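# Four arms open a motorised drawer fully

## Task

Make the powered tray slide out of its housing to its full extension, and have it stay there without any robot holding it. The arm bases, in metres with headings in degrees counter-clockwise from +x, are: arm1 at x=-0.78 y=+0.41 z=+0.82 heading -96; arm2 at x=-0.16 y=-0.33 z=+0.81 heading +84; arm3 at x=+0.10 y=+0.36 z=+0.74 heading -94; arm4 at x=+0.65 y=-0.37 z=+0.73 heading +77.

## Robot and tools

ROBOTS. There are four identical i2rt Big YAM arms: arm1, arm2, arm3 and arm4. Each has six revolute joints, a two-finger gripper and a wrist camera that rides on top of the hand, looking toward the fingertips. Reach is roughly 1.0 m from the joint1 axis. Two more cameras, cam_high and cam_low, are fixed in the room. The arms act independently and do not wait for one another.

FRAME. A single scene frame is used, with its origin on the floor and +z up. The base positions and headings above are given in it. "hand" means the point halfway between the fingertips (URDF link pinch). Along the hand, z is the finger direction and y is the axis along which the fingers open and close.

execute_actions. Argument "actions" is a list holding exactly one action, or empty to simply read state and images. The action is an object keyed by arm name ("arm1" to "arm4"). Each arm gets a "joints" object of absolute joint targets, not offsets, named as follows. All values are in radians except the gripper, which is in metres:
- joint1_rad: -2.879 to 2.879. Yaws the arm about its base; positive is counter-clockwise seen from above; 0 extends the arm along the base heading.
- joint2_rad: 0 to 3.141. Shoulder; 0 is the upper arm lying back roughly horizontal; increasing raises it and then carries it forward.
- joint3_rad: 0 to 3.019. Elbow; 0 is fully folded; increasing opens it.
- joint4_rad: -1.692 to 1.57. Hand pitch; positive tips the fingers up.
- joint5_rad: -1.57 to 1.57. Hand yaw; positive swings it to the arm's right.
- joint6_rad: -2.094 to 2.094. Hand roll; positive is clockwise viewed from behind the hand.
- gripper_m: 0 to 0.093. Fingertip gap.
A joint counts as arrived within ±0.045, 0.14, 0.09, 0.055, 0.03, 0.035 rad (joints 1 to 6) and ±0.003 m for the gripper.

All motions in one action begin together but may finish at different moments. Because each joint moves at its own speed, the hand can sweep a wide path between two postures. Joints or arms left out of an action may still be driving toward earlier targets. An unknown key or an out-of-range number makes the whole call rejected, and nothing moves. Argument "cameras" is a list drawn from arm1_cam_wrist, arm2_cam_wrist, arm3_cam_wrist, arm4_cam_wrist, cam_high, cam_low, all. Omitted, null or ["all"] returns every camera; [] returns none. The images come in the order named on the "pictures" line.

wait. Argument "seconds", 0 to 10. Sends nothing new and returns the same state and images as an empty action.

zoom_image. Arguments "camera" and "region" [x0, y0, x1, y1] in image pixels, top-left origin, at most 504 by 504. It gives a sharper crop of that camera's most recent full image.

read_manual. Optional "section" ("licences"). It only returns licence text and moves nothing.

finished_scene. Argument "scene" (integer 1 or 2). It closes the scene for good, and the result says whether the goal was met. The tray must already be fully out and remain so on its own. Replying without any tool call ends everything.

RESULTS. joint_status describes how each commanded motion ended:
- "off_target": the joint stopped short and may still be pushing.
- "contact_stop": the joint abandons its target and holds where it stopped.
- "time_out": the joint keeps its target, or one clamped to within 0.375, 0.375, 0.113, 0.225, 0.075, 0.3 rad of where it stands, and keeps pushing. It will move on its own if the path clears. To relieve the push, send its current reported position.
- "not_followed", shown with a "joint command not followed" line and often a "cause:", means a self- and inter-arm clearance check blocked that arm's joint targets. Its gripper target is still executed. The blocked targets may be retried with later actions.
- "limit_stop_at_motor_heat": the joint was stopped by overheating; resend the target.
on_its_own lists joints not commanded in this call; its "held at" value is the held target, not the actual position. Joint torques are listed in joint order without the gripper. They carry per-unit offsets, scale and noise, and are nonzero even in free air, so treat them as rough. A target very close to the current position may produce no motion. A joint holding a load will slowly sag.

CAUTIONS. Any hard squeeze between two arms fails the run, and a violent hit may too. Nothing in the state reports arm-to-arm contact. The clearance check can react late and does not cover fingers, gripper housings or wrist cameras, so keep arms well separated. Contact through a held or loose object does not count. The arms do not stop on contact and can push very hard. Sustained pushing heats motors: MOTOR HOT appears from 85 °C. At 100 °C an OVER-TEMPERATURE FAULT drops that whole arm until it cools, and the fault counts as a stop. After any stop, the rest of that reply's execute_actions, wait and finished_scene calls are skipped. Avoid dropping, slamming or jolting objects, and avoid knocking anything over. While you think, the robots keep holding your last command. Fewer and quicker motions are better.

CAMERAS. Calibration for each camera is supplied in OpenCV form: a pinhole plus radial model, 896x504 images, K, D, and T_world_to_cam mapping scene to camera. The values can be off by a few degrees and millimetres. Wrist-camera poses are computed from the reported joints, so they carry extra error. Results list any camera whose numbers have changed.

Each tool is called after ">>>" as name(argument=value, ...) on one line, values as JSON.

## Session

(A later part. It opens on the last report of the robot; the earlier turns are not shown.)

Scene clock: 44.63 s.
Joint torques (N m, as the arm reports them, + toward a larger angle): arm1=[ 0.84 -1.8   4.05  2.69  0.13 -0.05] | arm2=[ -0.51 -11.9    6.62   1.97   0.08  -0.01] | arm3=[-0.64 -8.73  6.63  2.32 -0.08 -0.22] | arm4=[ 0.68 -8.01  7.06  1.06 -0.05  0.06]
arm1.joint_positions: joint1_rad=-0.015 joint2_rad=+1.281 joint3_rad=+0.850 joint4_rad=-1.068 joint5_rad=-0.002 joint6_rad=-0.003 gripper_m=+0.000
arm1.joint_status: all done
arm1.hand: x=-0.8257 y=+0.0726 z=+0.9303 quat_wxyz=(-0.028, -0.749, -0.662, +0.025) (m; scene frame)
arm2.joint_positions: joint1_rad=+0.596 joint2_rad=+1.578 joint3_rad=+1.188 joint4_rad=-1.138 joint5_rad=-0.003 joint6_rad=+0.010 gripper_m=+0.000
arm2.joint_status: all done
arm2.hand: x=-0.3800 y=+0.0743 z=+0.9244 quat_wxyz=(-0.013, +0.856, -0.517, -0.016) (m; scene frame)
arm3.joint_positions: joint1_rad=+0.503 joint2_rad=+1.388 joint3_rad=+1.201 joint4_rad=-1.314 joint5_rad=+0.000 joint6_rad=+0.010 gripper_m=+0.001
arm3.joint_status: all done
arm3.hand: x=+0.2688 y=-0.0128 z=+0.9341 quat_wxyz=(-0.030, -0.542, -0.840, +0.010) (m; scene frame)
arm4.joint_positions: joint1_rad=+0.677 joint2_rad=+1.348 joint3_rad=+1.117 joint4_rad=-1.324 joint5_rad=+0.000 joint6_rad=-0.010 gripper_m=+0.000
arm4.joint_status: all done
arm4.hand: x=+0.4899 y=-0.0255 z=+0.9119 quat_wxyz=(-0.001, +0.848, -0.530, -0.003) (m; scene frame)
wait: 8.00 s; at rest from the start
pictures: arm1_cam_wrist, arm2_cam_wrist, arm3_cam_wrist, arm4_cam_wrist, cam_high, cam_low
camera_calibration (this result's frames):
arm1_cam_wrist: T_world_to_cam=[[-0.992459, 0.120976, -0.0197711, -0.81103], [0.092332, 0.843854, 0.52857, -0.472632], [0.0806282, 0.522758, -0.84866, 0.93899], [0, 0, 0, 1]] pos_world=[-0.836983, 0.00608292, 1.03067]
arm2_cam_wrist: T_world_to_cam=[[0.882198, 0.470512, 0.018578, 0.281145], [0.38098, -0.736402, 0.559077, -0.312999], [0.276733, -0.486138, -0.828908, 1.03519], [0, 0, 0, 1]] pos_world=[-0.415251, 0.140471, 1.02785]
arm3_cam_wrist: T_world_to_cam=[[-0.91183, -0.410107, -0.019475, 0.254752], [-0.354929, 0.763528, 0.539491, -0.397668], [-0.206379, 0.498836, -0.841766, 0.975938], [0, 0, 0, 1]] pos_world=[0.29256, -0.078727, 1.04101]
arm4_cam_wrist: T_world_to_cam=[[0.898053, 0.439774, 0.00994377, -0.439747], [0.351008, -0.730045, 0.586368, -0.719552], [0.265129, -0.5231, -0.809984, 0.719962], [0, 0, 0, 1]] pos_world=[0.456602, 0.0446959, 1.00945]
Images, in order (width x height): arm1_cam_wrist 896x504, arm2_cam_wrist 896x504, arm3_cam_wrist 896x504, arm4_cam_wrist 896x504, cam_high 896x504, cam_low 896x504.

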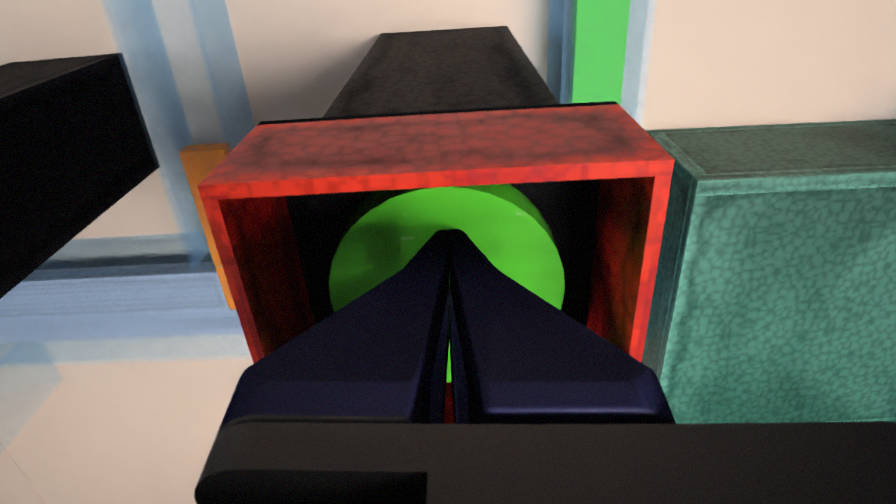

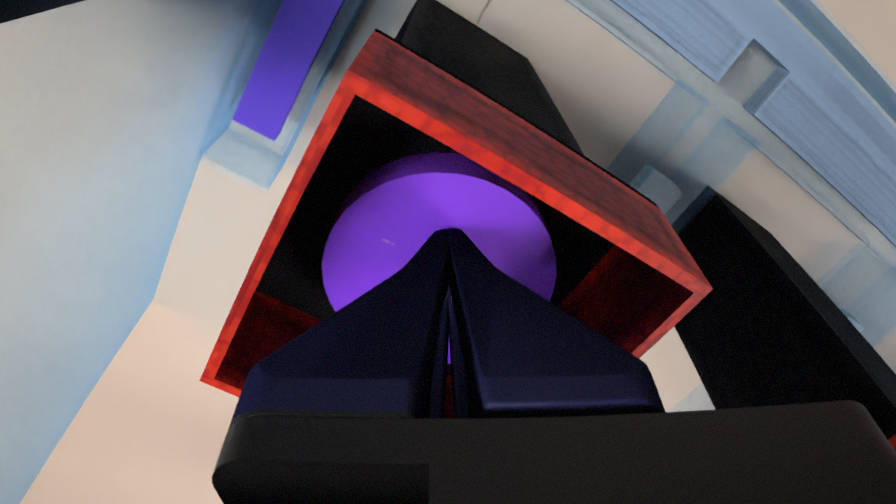

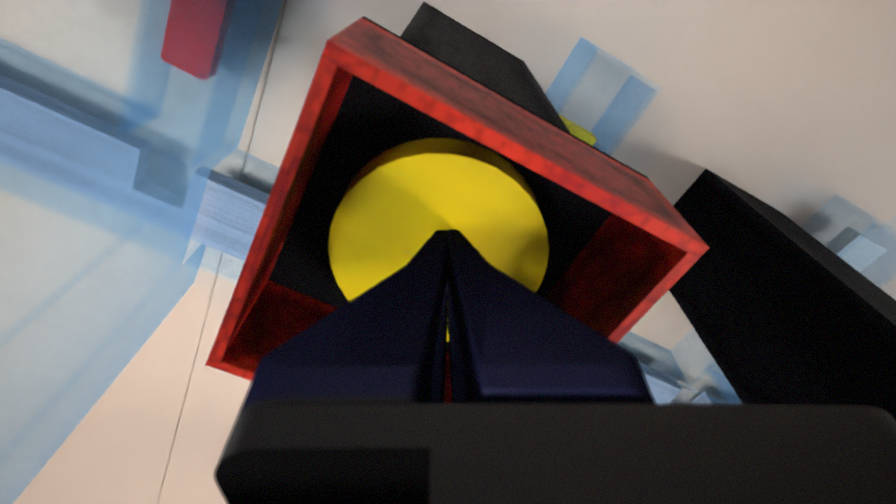

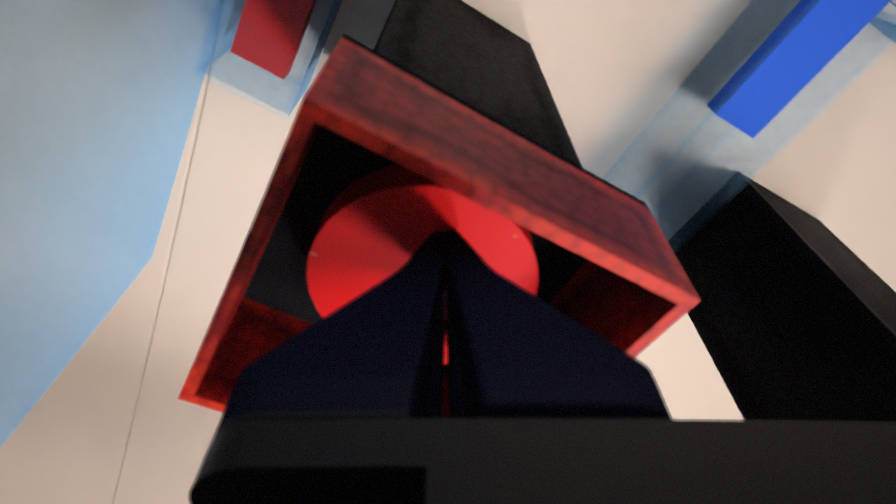

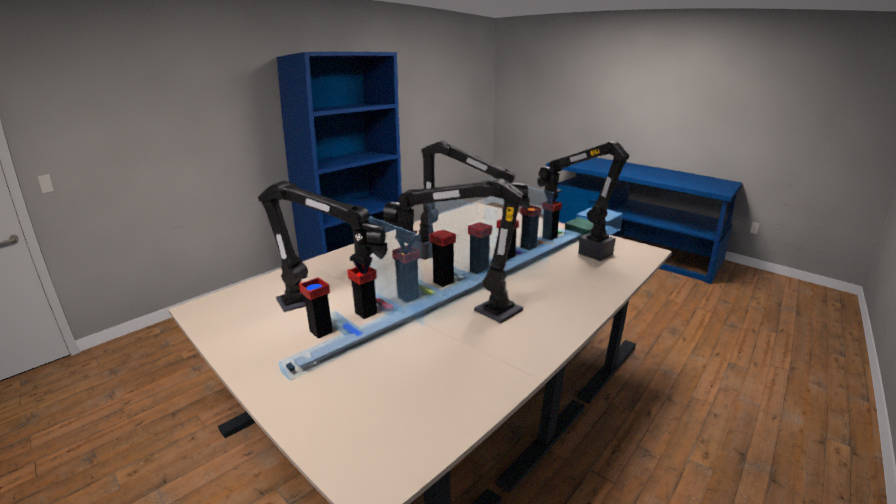

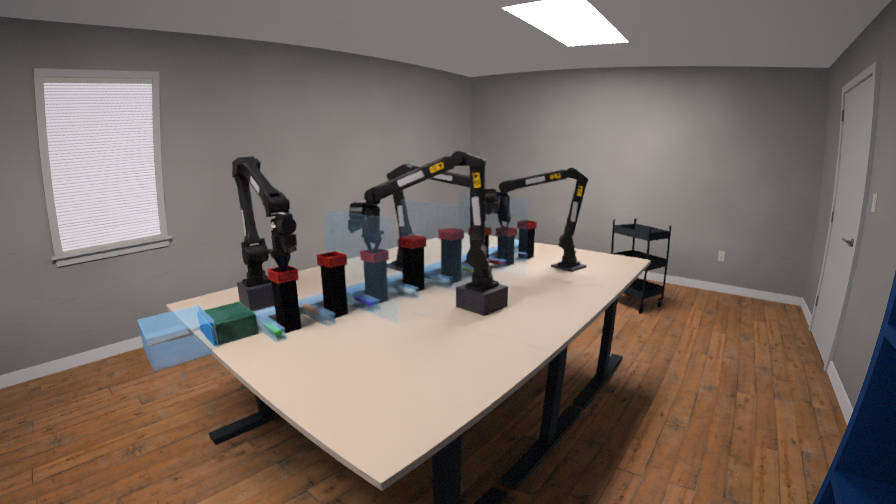

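>>> wait(seconds=4)

Scene clock: 48.73 s.
Joint torques (N m, as the arm reports them, + toward a larger angle): arm1=[ 0.83 -1.77  4.07  2.72  0.14 -0.05] | arm2=[ -0.28 -12.3    6.74   2.06   0.08   0.  ] | arm3=[-0.61 -8.77  6.65  2.3  -0.07 -0.21] | arm4=[ 0.67 -8.03  7.07  1.07 -0.06  0.05]
arm1.joint_positions: joint1_rad=-0.015 joint2_rad=+1.281 joint3_rad=+0.850 joint4_rad=-1.068 joint5_rad=-0.002 joint6_rad=-0.003 gripper_m=+0.000
arm1.joint_status: all done
arm1.hand: x=-0.8257 y=+0.0726 z=+0.9303 quat_wxyz=(-0.028, -0.749, -0.662, +0.025) (m; scene frame)
arm2.joint_positions: joint1_rad=+0.596 joint2_rad=+1.578 joint3_rad=+1.188 joint4_rad=-1.138 joint5_rad=-0.003 joint6_rad=+0.010 gripper_m=+0.000
arm2.joint_status: all done
arm2.hand: x=-0.3800 y=+0.0743 z=+0.9244 quat_wxyz=(-0.013, +0.856, -0.517, -0.016) (m; scene frame)
arm3.joint_positions: joint1_rad=+0.503 joint2_rad=+1.388 joint3_rad=+1.201 joint4_rad=-1.314 joint5_rad=+0.000 joint6_rad=+0.010 gripper_m=+0.001
arm3.joint_status: all done
arm3.hand: x=+0.2688 y=-0.0128 z=+0.9341 quat_wxyz=(-0.030, -0.542, -0.840, +0.010) (m; scene frame)
arm4.joint_positions: joint1_rad=+0.677 joint2_rad=+1.348 joint3_rad=+1.117 joint4_rad=-1.324 joint5_rad=+0.000 joint6_rad=-0.010 gripper_m=+0.000
arm4.joint_status: all done
arm4.hand: x=+0.4899 y=-0.0255 z=+0.9119 quat_wxyz=(-0.001, +0.848, -0.530, -0.003) (m; scene frame)
wait: 4.00 s; at rest by 0.17 s
pictures: arm1_cam_wrist, arm2_cam_wrist, arm3_cam_wrist, arm4_cam_wrist, cam_high, cam_low
camera_calibration (this result's frames):
arm1_cam_wrist: T_world_to_cam=[[-0.992459, 0.120976, -0.0197711, -0.81103], [0.092332, 0.843854, 0.52857, -0.472632], [0.0806282, 0.522758, -0.84866, 0.93899], [0, 0, 0, 1]] pos_world=[-0.836983, 0.00608292, 1.03067]
arm2_cam_wrist: T_world_to_cam=[[0.882198, 0.470512, 0.018578, 0.281145], [0.38098, -0.736402, 0.559077, -0.312999], [0.276733, -0.486138, -0.828908, 1.03519], [0, 0, 0, 1]] pos_world=[-0.415251, 0.140471, 1.02785]
arm3_cam_wrist: T_world_to_cam=[[-0.91183, -0.410107, -0.019475, 0.254752], [-0.354929, 0.763528, 0.539491, -0.397668], [-0.206379, 0.498836, -0.841766, 0.975938], [0, 0, 0, 1]] pos_world=[0.29256, -0.078727, 1.04101]
arm4_cam_wrist: T_world_to_cam=[[0.898053, 0.439774, 0.00994377, -0.439747], [0.351008, -0.730045, 0.586368, -0.719552], [0.265129, -0.5231, -0.809984, 0.719962], [0, 0, 0, 1]] pos_world=[0.456602, 0.0446959, 1.00945]
Images, in order (width x height): arm1_cam_wrist 896x504, arm2_cam_wrist 896x504, arm3_cam_wrist 896x504, arm4_cam_wrist 896x504, cam_high 896x504, cam_low 896x504.

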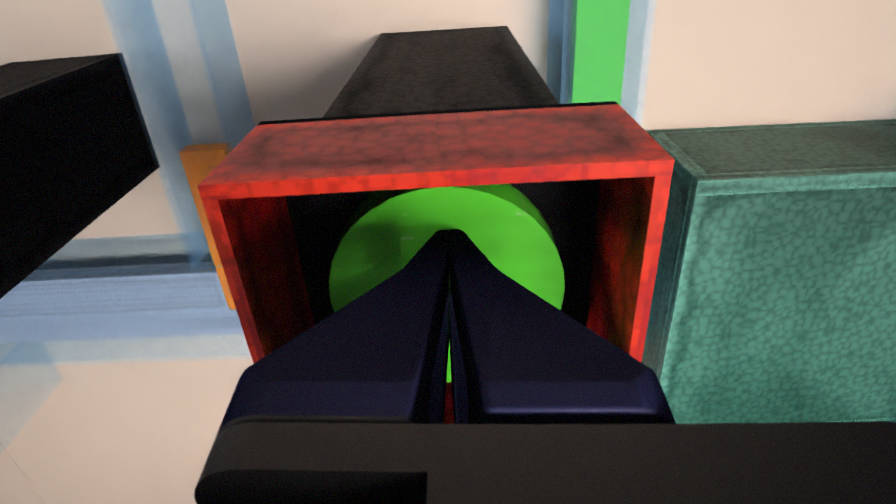

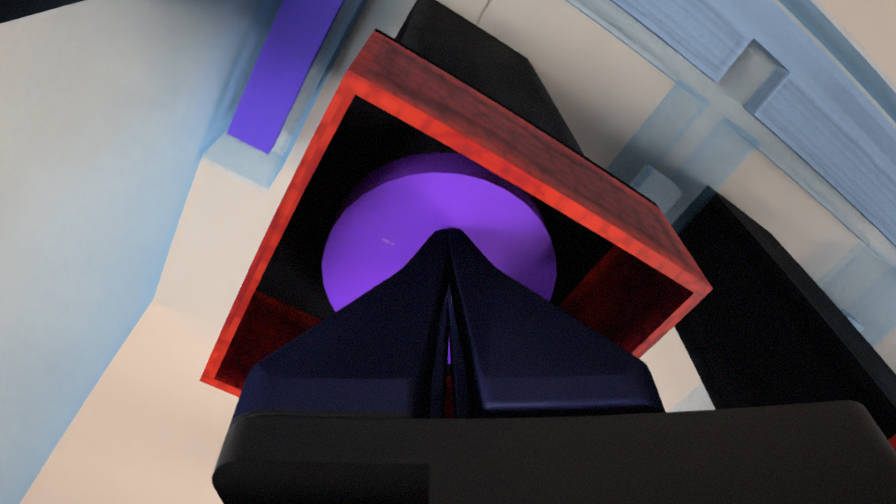

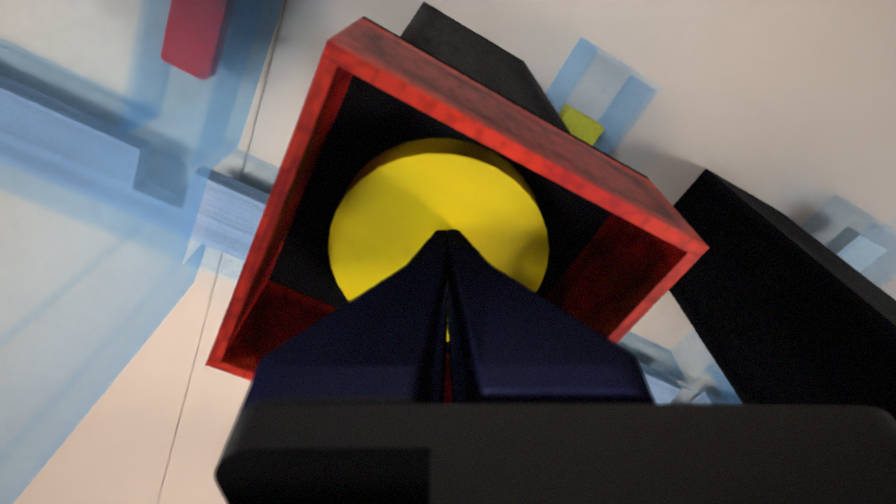

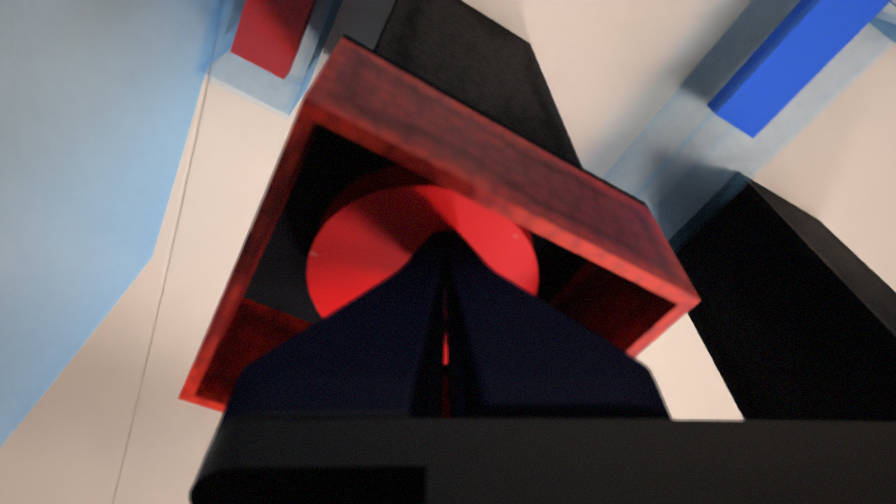

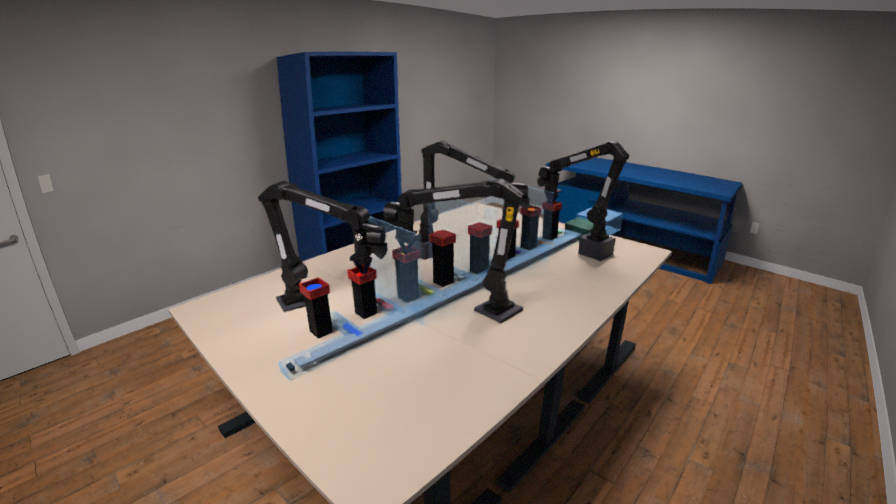

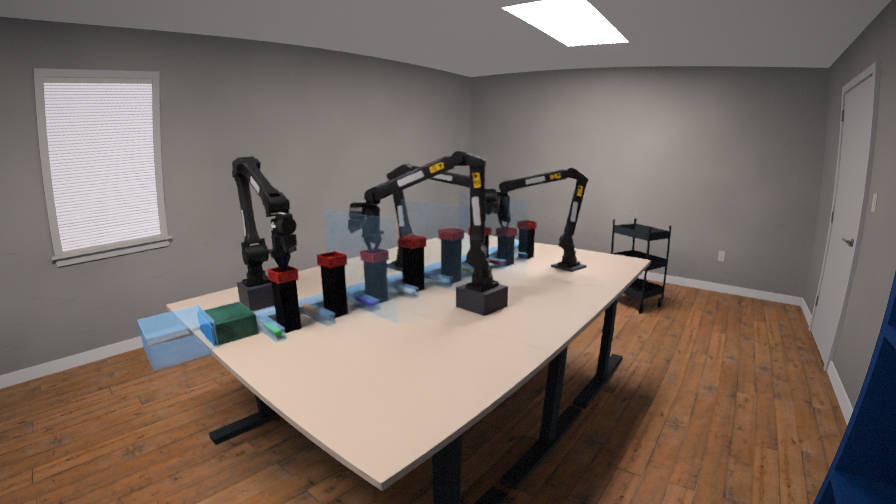

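>>> execute_actions(actions=[{"arm1": {"joints": {"joint1_rad": -0.012, "joint2_rad": 1.230, "joint3_rad": 0.999, "joint4_rad": -1.340}}, "arm4": {"joints": {"joint1_rad": 0.678, "joint2_rad": 1.330, "joint3_rad": 1.333, "joint4_rad": -1.574}}}], cameras=[])

>>> execute_actions(actions=[{"arm1": {"joints": {"joint1_rad": 0.584, "joint2_rad": 1.389, "joint3_rad": 1.145, "joint4_rad": -1.327}}, "arm4": {"joints": {"joint1_rad": 0.061, "joint2_rad": 1.184, "joint3_rad": 1.208, "joint4_rad": -1.594}}}], cameras=["arm1_cam_wrist", "arm4_cam_wrist"])

Scene clock: 49.97 s.
Joint torques (N m, as the arm reports them, + toward a larger angle): arm1=[ 0.87 -6.34 10.11  0.42  0.14 -0.06] | arm2=[ -0.82 -11.81   6.8    2.08   0.08   0.01] | arm3=[-0.67 -8.7   6.62  2.32 -0.08 -0.21] | arm4=[  0.69 -10.62  14.01  -0.58  -0.05   0.06]
arm1.joint_positions: joint1_rad=-0.015 joint2_rad=+1.234 joint3_rad=+0.954 joint4_rad=-1.331 joint5_rad=-0.002 joint6_rad=-0.003 gripper_m=+0.000
arm1.joint_status: all done
arm1.hand: x=-0.8229 y=+0.0982 z=+0.9813 quat_wxyz=(+0.009, -0.749, -0.662, -0.017) (m; scene frame)
arm2.joint_positions: joint1_rad=+0.596 joint2_rad=+1.578 joint3_rad=+1.188 joint4_rad=-1.138 joint5_rad=-0.003 joint6_rad=+0.010 gripper_m=+0.000
arm2.joint_status: not commanded
arm2.hand: x=-0.3800 y=+0.0743 z=+0.9244 quat_wxyz=(-0.013, +0.856, -0.517, -0.016) (m; scene frame)
arm3.joint_positions: joint1_rad=+0.503 joint2_rad=+1.388 joint3_rad=+1.201 joint4_rad=-1.314 joint5_rad=+0.000 joint6_rad=+0.010 gripper_m=+0.001
arm3.joint_status: not commanded
arm3.hand: x=+0.2688 y=-0.0128 z=+0.9341 quat_wxyz=(-0.030, -0.542, -0.840, +0.010) (m; scene frame)
arm4.joint_positions: joint1_rad=+0.677 joint2_rad=+1.339 joint3_rad=+1.279 joint4_rad=-1.561 joint5_rad=+0.000 joint6_rad=-0.010 gripper_m=+0.000
arm4.joint_status: all done
arm4.hand: x=+0.4940 y=-0.0340 z=+0.9767 quat_wxyz=(+0.016, +0.847, -0.530, +0.025) (m; scene frame)
pictures: none
No camera images: the call's "cameras" was empty. Leave "cameras" out to get every camera's image.

Scene clock: 51.20 s.
Joint torques (N m, as the arm reports them, + toward a larger angle): arm1=[ 0.17 -8.21  9.69  0.81  0.11 -0.05] | arm2=[ -0.49 -12.33   6.72   2.03   0.09  -0.01] | arm3=[-0.84 -8.59  6.65  2.32 -0.08 -0.22] | arm4=[ 0.58 -7.43  9.19 -0.41 -0.05  0.05]
arm1.joint_positions: joint1_rad=+0.588 joint2_rad=+1.394 joint3_rad=+1.104 joint4_rad=-1.327 joint5_rad=-0.002 joint6_rad=-0.003 gripper_m=+0.000
arm1.joint_status: all done
arm1.hand: x=-0.6100 y=+0.0789 z=+0.9839 quat_wxyz=(+0.015, -0.519, -0.855, -0.013) (m; scene frame)
arm2.joint_positions: joint1_rad=+0.596 joint2_rad=+1.578 joint3_rad=+1.188 joint4_rad=-1.138 joint5_rad=-0.003 joint6_rad=+0.010 gripper_m=+0.000
arm2.joint_status: not commanded
arm2.hand: x=-0.3800 y=+0.0743 z=+0.9244 quat_wxyz=(-0.013, +0.856, -0.517, -0.016) (m; scene frame)
arm3.joint_positions: joint1_rad=+0.503 joint2_rad=+1.388 joint3_rad=+1.201 joint4_rad=-1.314 joint5_rad=+0.000 joint6_rad=+0.010 gripper_m=+0.001
arm3.joint_status: not commanded
arm3.hand: x=+0.2688 y=-0.0128 z=+0.9341 quat_wxyz=(-0.030, -0.542, -0.840, +0.010) (m; scene frame)
arm4.joint_positions: joint1_rad=+0.061 joint2_rad=+1.185 joint3_rad=+1.212 joint4_rad=-1.583 joint5_rad=+0.000 joint6_rad=-0.009 gripper_m=+0.000
arm4.joint_status: all done
arm4.hand: x=+0.7088 y=-0.0455 z=+1.0027 quat_wxyz=(-0.004, +0.647, -0.762, +0.000) (m; scene frame)
pictures: arm1_cam_wrist, arm4_cam_wrist
camera_calibration (this result's frames):
arm1_cam_wrist: T_world_to_cam=[[-0.886699, -0.462038, -0.0168958, -0.488921], [-0.370931, 0.68909, 0.622547, -0.889069], [-0.275998, 0.558279, -0.7824, 0.678308], [0, 0, 0, 1]] pos_world=[-0.576097, 0.00806304, 1.07593]
arm4_cam_wrist: T_world_to_cam=[[0.987001, -0.159981, 0.015322, -0.724168], [-0.138476, -0.798173, 0.586297, -0.520227], [-0.0815666, -0.580797, -0.809951, 0.968043], [0, 0, 0, 1]] pos_world=[0.721675, 0.0311525, 1.10017]
Images, in order (width x height): arm1_cam_wrist 896x504, arm4_cam_wrist 896x504.

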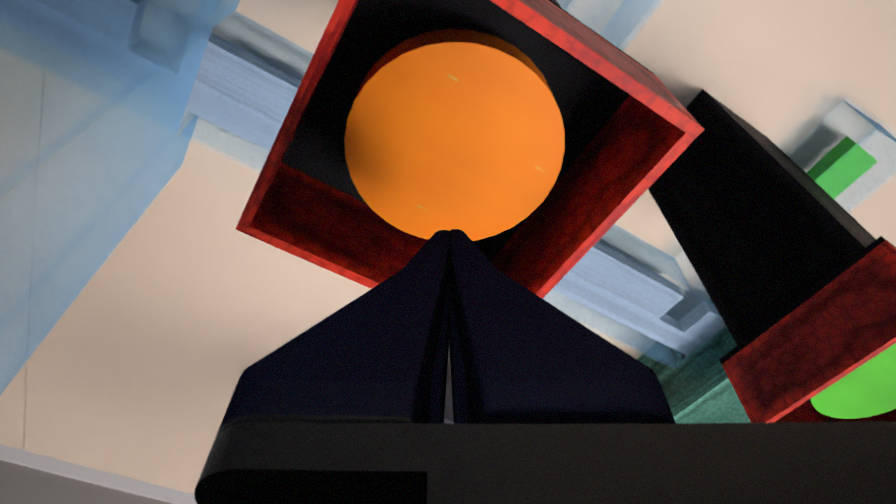

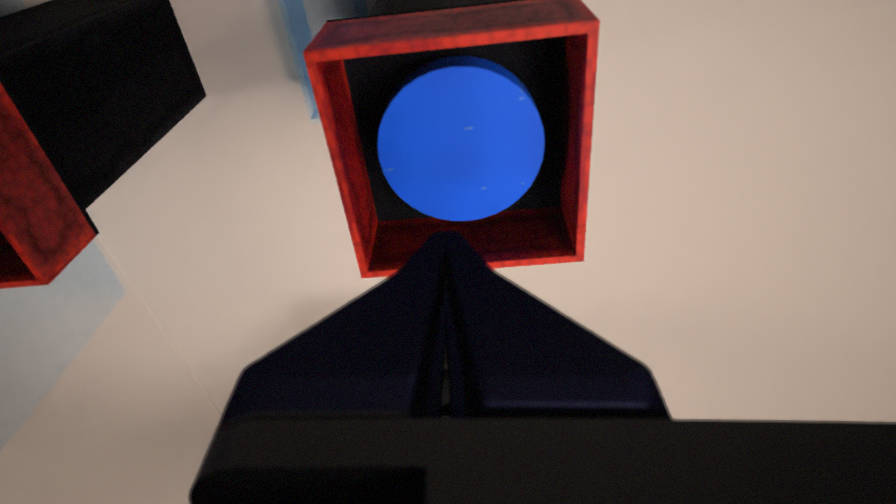

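Both aligned well. Press.

>>> execute_actions(actions=[{"arm1": {"joints": {"joint1_rad": 0.584, "joint2_rad": 1.500, "joint3_rad": 0.963, "joint4_rad": -1.034}}, "arm4": {"joints": {"joint1_rad": 0.061, "joint2_rad": 1.218, "joint3_rad": 0.957, "joint4_rad": -1.310}}}], cameras=["arm1_cam_wrist", "arm4_cam_wrist"])

Scene clock: 52.37 s.
Joint torques (N m, as the arm reports them, + toward a larger angle): arm1=[ 0.06 -2.57  3.96  2.79  0.11 -0.06] | arm2=[ -0.64 -11.91   6.77   2.08   0.07  -0.02] | arm3=[-0.69 -8.68  6.65  2.33 -0.08 -0.22] | arm4=[ 0.53 -3.78  5.59  1.63 -0.05  0.05]
arm1.joint_positions: joint1_rad=+0.588 joint2_rad=+1.415 joint3_rad=+1.012 joint4_rad=-1.074 joint5_rad=-0.002 joint6_rad=-0.002 gripper_m=+0.000
arm1.joint_status: all done
arm1.hand: x=-0.5968 y=+0.0539 z=+0.9443 quat_wxyz=(-0.044, -0.518, -0.854, +0.024) (m; scene frame)
arm2.joint_positions: joint1_rad=+0.596 joint2_rad=+1.578 joint3_rad=+1.188 joint4_rad=-1.138 joint5_rad=-0.003 joint6_rad=+0.010 gripper_m=+0.000
arm2.joint_status: not commanded
arm2.hand: x=-0.3800 y=+0.0743 z=+0.9244 quat_wxyz=(-0.013, +0.856, -0.517, -0.016) (m; scene frame)
arm3.joint_positions: joint1_rad=+0.503 joint2_rad=+1.388 joint3_rad=+1.201 joint4_rad=-1.314 joint5_rad=+0.000 joint6_rad=+0.010 gripper_m=+0.001
arm3.joint_status: not commanded
arm3.hand: x=+0.2688 y=-0.0128 z=+0.9341 quat_wxyz=(-0.030, -0.542, -0.840, +0.010) (m; scene frame)
arm4.joint_positions: joint1_rad=+0.061 joint2_rad=+1.183 joint3_rad=+1.002 joint4_rad=-1.355 joint5_rad=+0.000 joint6_rad=-0.009 gripper_m=+0.000
arm4.joint_status: all done
arm4.hand: x=+0.7086 y=-0.0482 z=+0.9233 quat_wxyz=(-0.011, +0.647, -0.762, -0.007) (m; scene frame)
pictures: arm1_cam_wrist, arm4_cam_wrist
camera_calibration (this result's frames):
arm1_cam_wrist: T_world_to_cam=[[-0.886081, -0.46324, -0.0164167, -0.489517], [-0.406716, 0.759997, 0.506939, -0.758226], [-0.222358, 0.455866, -0.861826, 0.77744], [0, 0, 0, 1]] pos_world=[-0.569265, -0.00492253, 1.04636]
arm4_cam_wrist: T_world_to_cam=[[0.986971, -0.160179, 0.0151744, -0.723075], [-0.140115, -0.80931, 0.570426, -0.460622], [-0.0790893, -0.56512, -0.821209, 0.911577], [0, 0, 0, 1]] pos_world=[0.72121, 0.0265441, 1.02232]
Images, in order (width x height): arm1_cam_wrist 896x504, arm4_cam_wrist 896x504.

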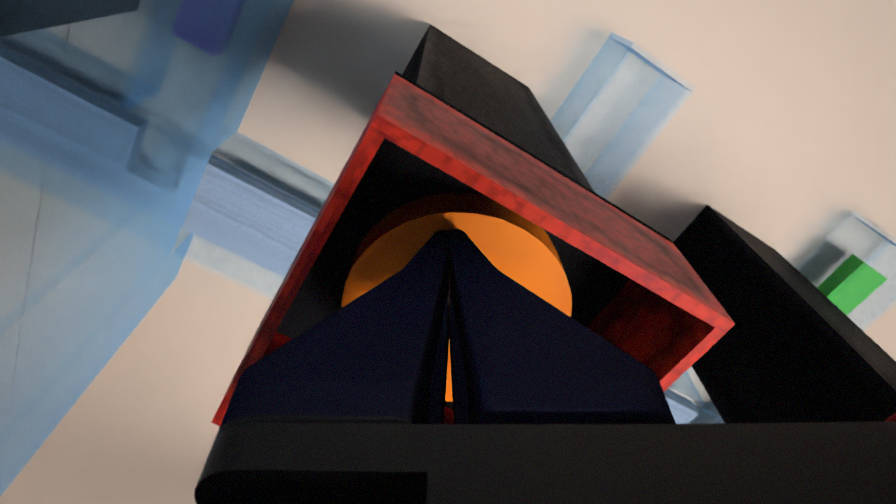

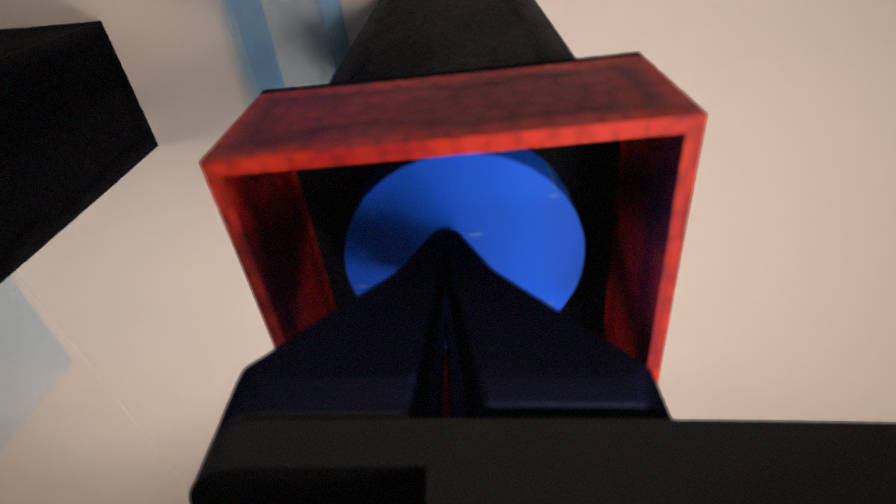

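>>> execute_actions(actions=[{"arm1": {"joints": {"joint1_rad": 0.584, "joint2_rad": 1.54, "joint3_rad": 0.95, "joint4_rad": -1.0}}}], cameras=["arm1_cam_wrist", "cam_high"])

Scene clock: 53.17 s.
Joint torques (N m, as the arm reports them, + toward a larger angle): arm1=[ 0.24 -0.13  3.25  3.03  0.13 -0.06] | arm2=[ -0.66 -11.79   6.75   2.02   0.05  -0.01] | arm3=[-0.59 -8.64  6.63  2.32 -0.08 -0.2 ] | arm4=[ 0.48 -3.83  5.58  1.64 -0.05  0.06]
arm1.joint_positions: joint1_rad=+0.588 joint2_rad=+1.418 joint3_rad=+1.010 joint4_rad=-1.045 joint5_rad=-0.002 joint6_rad=-0.002 gripper_m=+0.000
arm1.joint_status: all done
arm1.hand: x=-0.5939 y=+0.0483 z=+0.9435 quat_wxyz=(-0.055, -0.518, -0.853, +0.030) (m; scene frame)
arm2.joint_positions: joint1_rad=+0.596 joint2_rad=+1.578 joint3_rad=+1.188 joint4_rad=-1.138 joint5_rad=-0.003 joint6_rad=+0.010 gripper_m=+0.000
arm2.joint_status: not commanded
arm2.hand: x=-0.3800 y=+0.0743 z=+0.9244 quat_wxyz=(-0.013, +0.856, -0.517, -0.016) (m; scene frame)
arm3.joint_positions: joint1_rad=+0.503 joint2_rad=+1.388 joint3_rad=+1.201 joint4_rad=-1.314 joint5_rad=+0.000 joint6_rad=+0.010 gripper_m=+0.001
arm3.joint_status: not commanded
arm3.hand: x=+0.2688 y=-0.0128 z=+0.9341 quat_wxyz=(-0.030, -0.542, -0.840, +0.010) (m; scene frame)
arm4.joint_positions: joint1_rad=+0.061 joint2_rad=+1.183 joint3_rad=+1.002 joint4_rad=-1.355 joint5_rad=+0.000 joint6_rad=-0.009 gripper_m=+0.000
arm4.joint_status: not commanded
arm4.hand: x=+0.7086 y=-0.0482 z=+0.9233 quat_wxyz=(-0.011, +0.647, -0.762, -0.007) (m; scene frame)
pictures: arm1_cam_wrist, cam_high
camera_calibration (this result's frames):
arm1_cam_wrist: T_world_to_cam=[[-0.885944, -0.463505, -0.0163097, -0.489561], [-0.412288, 0.770968, 0.485414, -0.735902], [-0.212417, 0.436774, -0.874132, 0.798382], [0, 0, 0, 1]] pos_world=[-0.567537, -0.00826893, 1.04712]
Images, in order (width x height): arm1_cam_wrist 896x504, cam_high 896x504.

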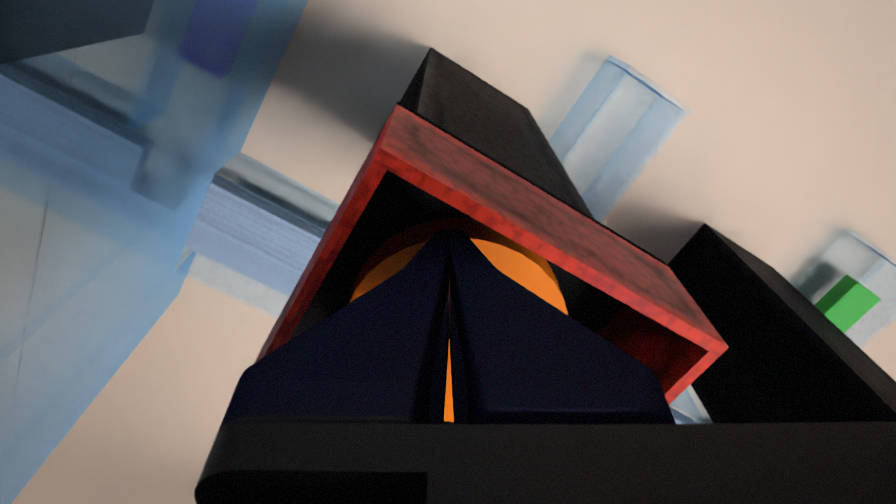

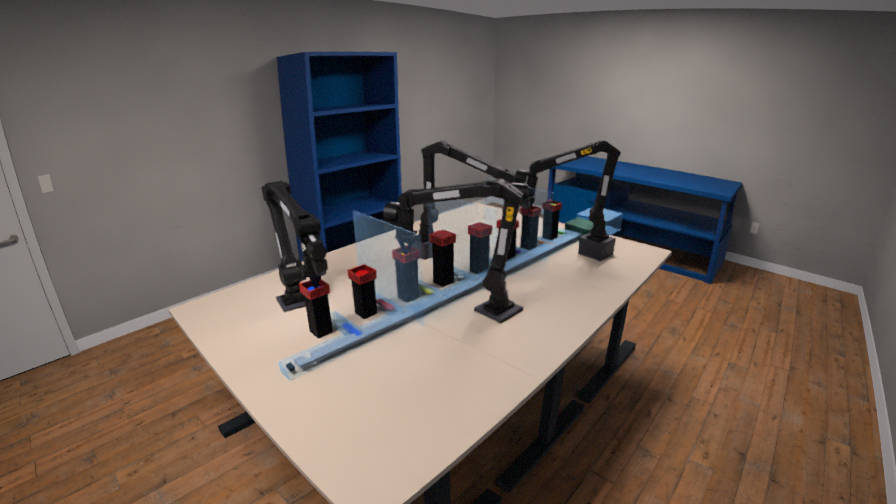

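>>> execute_actions(actions=[{"arm1": {"joints": {"joint1_rad": 0.584, "joint2_rad": 1.48, "joint3_rad": 0.995, "joint4_rad": -1.10}}}], cameras=["arm1_cam_wrist"])

Scene clock: 54.30 s.
Joint torques (N m, as the arm reports them, + toward a larger angle): arm1=[ 0.11 -4.25  5.77 -0.39  0.11 -0.06] | arm2=[ -0.56 -12.13   6.66   2.01   0.11   0.  ] | arm3=[-0.75 -8.59  6.64  2.29 -0.08 -0.21] | arm4=[ 0.54 -3.8   5.59  1.63 -0.05  0.05]
arm1.joint_positions: joint1_rad=+0.588 joint2_rad=+1.418 joint3_rad=+1.016 joint4_rad=-1.064 joint5_rad=-0.002 joint6_rad=-0.002 gripper_m=+0.000
arm1.joint_status: all done
arm1.hand: x=-0.5951 y=+0.0505 z=+0.9448 quat_wxyz=(-0.049, -0.518, -0.854, +0.026) (m; scene frame)
arm2.joint_positions: joint1_rad=+0.596 joint2_rad=+1.578 joint3_rad=+1.188 joint4_rad=-1.138 joint5_rad=-0.003 joint6_rad=+0.010 gripper_m=+0.000
arm2.joint_status: not commanded
arm2.hand: x=-0.3800 y=+0.0743 z=+0.9244 quat_wxyz=(-0.013, +0.856, -0.517, -0.016) (m; scene frame)
arm3.joint_positions: joint1_rad=+0.503 joint2_rad=+1.388 joint3_rad=+1.201 joint4_rad=-1.314 joint5_rad=+0.000 joint6_rad=+0.010 gripper_m=+0.001
arm3.joint_status: not commanded
arm3.hand: x=+0.2688 y=-0.0128 z=+0.9341 quat_wxyz=(-0.030, -0.542, -0.840, +0.010) (m; scene frame)
arm4.joint_positions: joint1_rad=+0.061 joint2_rad=+1.183 joint3_rad=+1.002 joint4_rad=-1.355 joint5_rad=+0.000 joint6_rad=-0.009 gripper_m=+0.000
arm4.joint_status: not commanded
arm4.hand: x=+0.7086 y=-0.0482 z=+0.9233 quat_wxyz=(-0.011, +0.647, -0.762, -0.007) (m; scene frame)
pictures: arm1_cam_wrist
camera_calibration (this result's frames):
arm1_cam_wrist: T_world_to_cam=[[-0.886022, -0.463354, -0.0163715, -0.489528], [-0.409146, 0.764781, 0.497704, -0.748223], [-0.218093, 0.447675, -0.867192, 0.787819], [0, 0, 0, 1]] pos_world=[-0.568048, -0.00728522, 1.04757]
Images, in order (width x height): arm1_cam_wrist 896x504.

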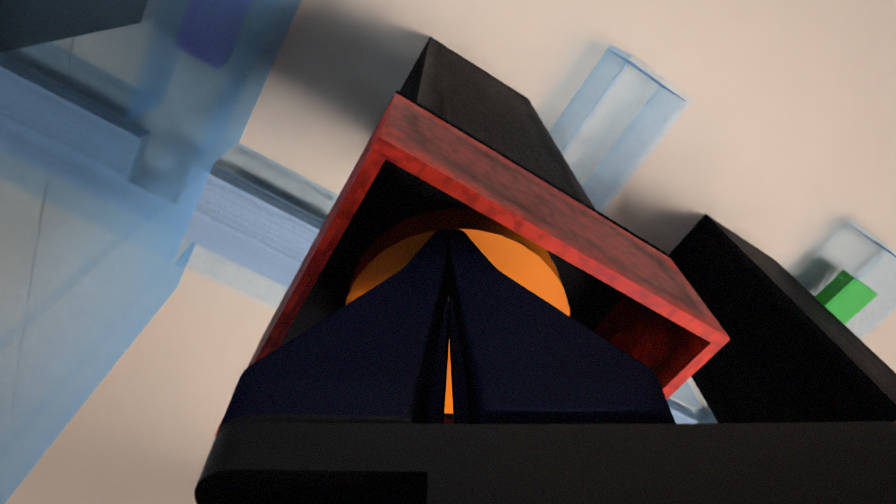

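>>> execute_actions(actions=[{"arm1": {"joints": {"joint1_rad": 0.584, "joint2_rad": 1.363, "joint3_rad": 1.119, "joint4_rad": -1.327}}}], cameras=[])

>>> execute_actions(actions=[{"arm1": {"joints": {"joint1_rad": 0.584, "joint2_rad": 1.475, "joint3_rad": 0.935, "joint4_rad": -1.032}}}], cameras=["arm1_cam_wrist"])

Scene clock: 55.77 s.
Joint torques (N m, as the arm reports them, + toward a larger angle): arm1=[ 0.25 -7.82 10.46  0.38  0.11 -0.05] | arm2=[ -0.62 -11.66   6.77   1.99   0.08  -0.01] | arm3=[-0.71 -8.66  6.62  2.32 -0.08 -0.21] | arm4=[ 0.56 -3.84  5.58  1.65 -0.05  0.05]
arm1.joint_positions: joint1_rad=+0.588 joint2_rad=+1.367 joint3_rad=+1.067 joint4_rad=-1.318 joint5_rad=-0.002 joint6_rad=-0.002 gripper_m=+0.000
arm1.joint_status: all done
arm1.hand: x=-0.6153 y=+0.0893 z=+0.9801 quat_wxyz=(+0.016, -0.519, -0.855, -0.013) (m; scene frame)
arm2.joint_positions: joint1_rad=+0.596 joint2_rad=+1.578 joint3_rad=+1.188 joint4_rad=-1.138 joint5_rad=-0.003 joint6_rad=+0.010 gripper_m=+0.000
arm2.joint_status: not commanded
arm2.hand: x=-0.3800 y=+0.0743 z=+0.9244 quat_wxyz=(-0.013, +0.856, -0.517, -0.016) (m; scene frame)
arm3.joint_positions: joint1_rad=+0.503 joint2_rad=+1.388 joint3_rad=+1.201 joint4_rad=-1.314 joint5_rad=+0.000 joint6_rad=+0.010 gripper_m=+0.001
arm3.joint_status: not commanded
arm3.hand: x=+0.2688 y=-0.0128 z=+0.9341 quat_wxyz=(-0.030, -0.542, -0.840, +0.010) (m; scene frame)
arm4.joint_positions: joint1_rad=+0.061 joint2_rad=+1.183 joint3_rad=+1.002 joint4_rad=-1.355 joint5_rad=+0.000 joint6_rad=-0.009 gripper_m=+0.000
arm4.joint_status: not commanded
arm4.hand: x=+0.7086 y=-0.0482 z=+0.9233 quat_wxyz=(-0.011, +0.647, -0.762, -0.007) (m; scene frame)
pictures: none
No camera images: the call's "cameras" was empty. Leave "cameras" out to get every camera's image.

Scene clock: 56.83 s.
Joint torques (N m, as the arm reports them, + toward a larger angle): arm1=[ 0.11 -2.12  3.87  2.75  0.1  -0.05] | arm2=[ -0.48 -12.17   6.75   2.01   0.09   0.03] | arm3=[-0.67 -8.65  6.63  2.31 -0.08 -0.21] | arm4=[ 0.53 -3.85  5.58  1.63 -0.05  0.05]
arm1.joint_positions: joint1_rad=+0.588 joint2_rad=+1.388 joint3_rad=+0.985 joint4_rad=-1.072 joint5_rad=-0.001 joint6_rad=-0.002 gripper_m=+0.000
arm1.joint_status: all done
arm1.hand: x=-0.6015 y=+0.0627 z=+0.9444 quat_wxyz=(-0.045, -0.518, -0.854, +0.024) (m; scene frame)
arm2.joint_positions: joint1_rad=+0.596 joint2_rad=+1.578 joint3_rad=+1.188 joint4_rad=-1.138 joint5_rad=-0.003 joint6_rad=+0.010 gripper_m=+0.000
arm2.joint_status: not commanded
arm2.hand: x=-0.3800 y=+0.0743 z=+0.9244 quat_wxyz=(-0.013, +0.856, -0.517, -0.016) (m; scene frame)
arm3.joint_positions: joint1_rad=+0.503 joint2_rad=+1.388 joint3_rad=+1.201 joint4_rad=-1.314 joint5_rad=+0.000 joint6_rad=+0.010 gripper_m=+0.001
arm3.joint_status: not commanded
arm3.hand: x=+0.2688 y=-0.0128 z=+0.9341 quat_wxyz=(-0.030, -0.542, -0.840, +0.010) (m; scene frame)
arm4.joint_positions: joint1_rad=+0.061 joint2_rad=+1.183 joint3_rad=+1.002 joint4_rad=-1.355 joint5_rad=+0.000 joint6_rad=-0.009 gripper_m=+0.000
arm4.joint_status: not commanded
arm4.hand: x=+0.7086 y=-0.0482 z=+0.9233 quat_wxyz=(-0.011, +0.647, -0.762, -0.007) (m; scene frame)
pictures: arm1_cam_wrist
camera_calibration (this result's frames):
arm1_cam_wrist: T_world_to_cam=[[-0.886117, -0.463197, -0.0156498, -0.490355], [-0.406753, 0.761066, 0.505303, -0.765387], [-0.222144, 0.454123, -0.8628, 0.773611], [0, 0, 0, 1]] pos_world=[-0.573982, 0.00406366, 1.04655]
Images, in order (width x height): arm1_cam_wrist 896x504.

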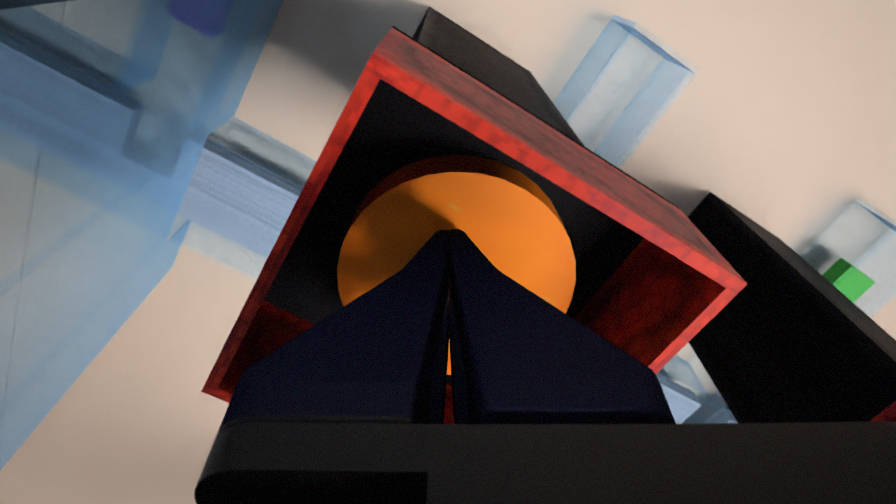

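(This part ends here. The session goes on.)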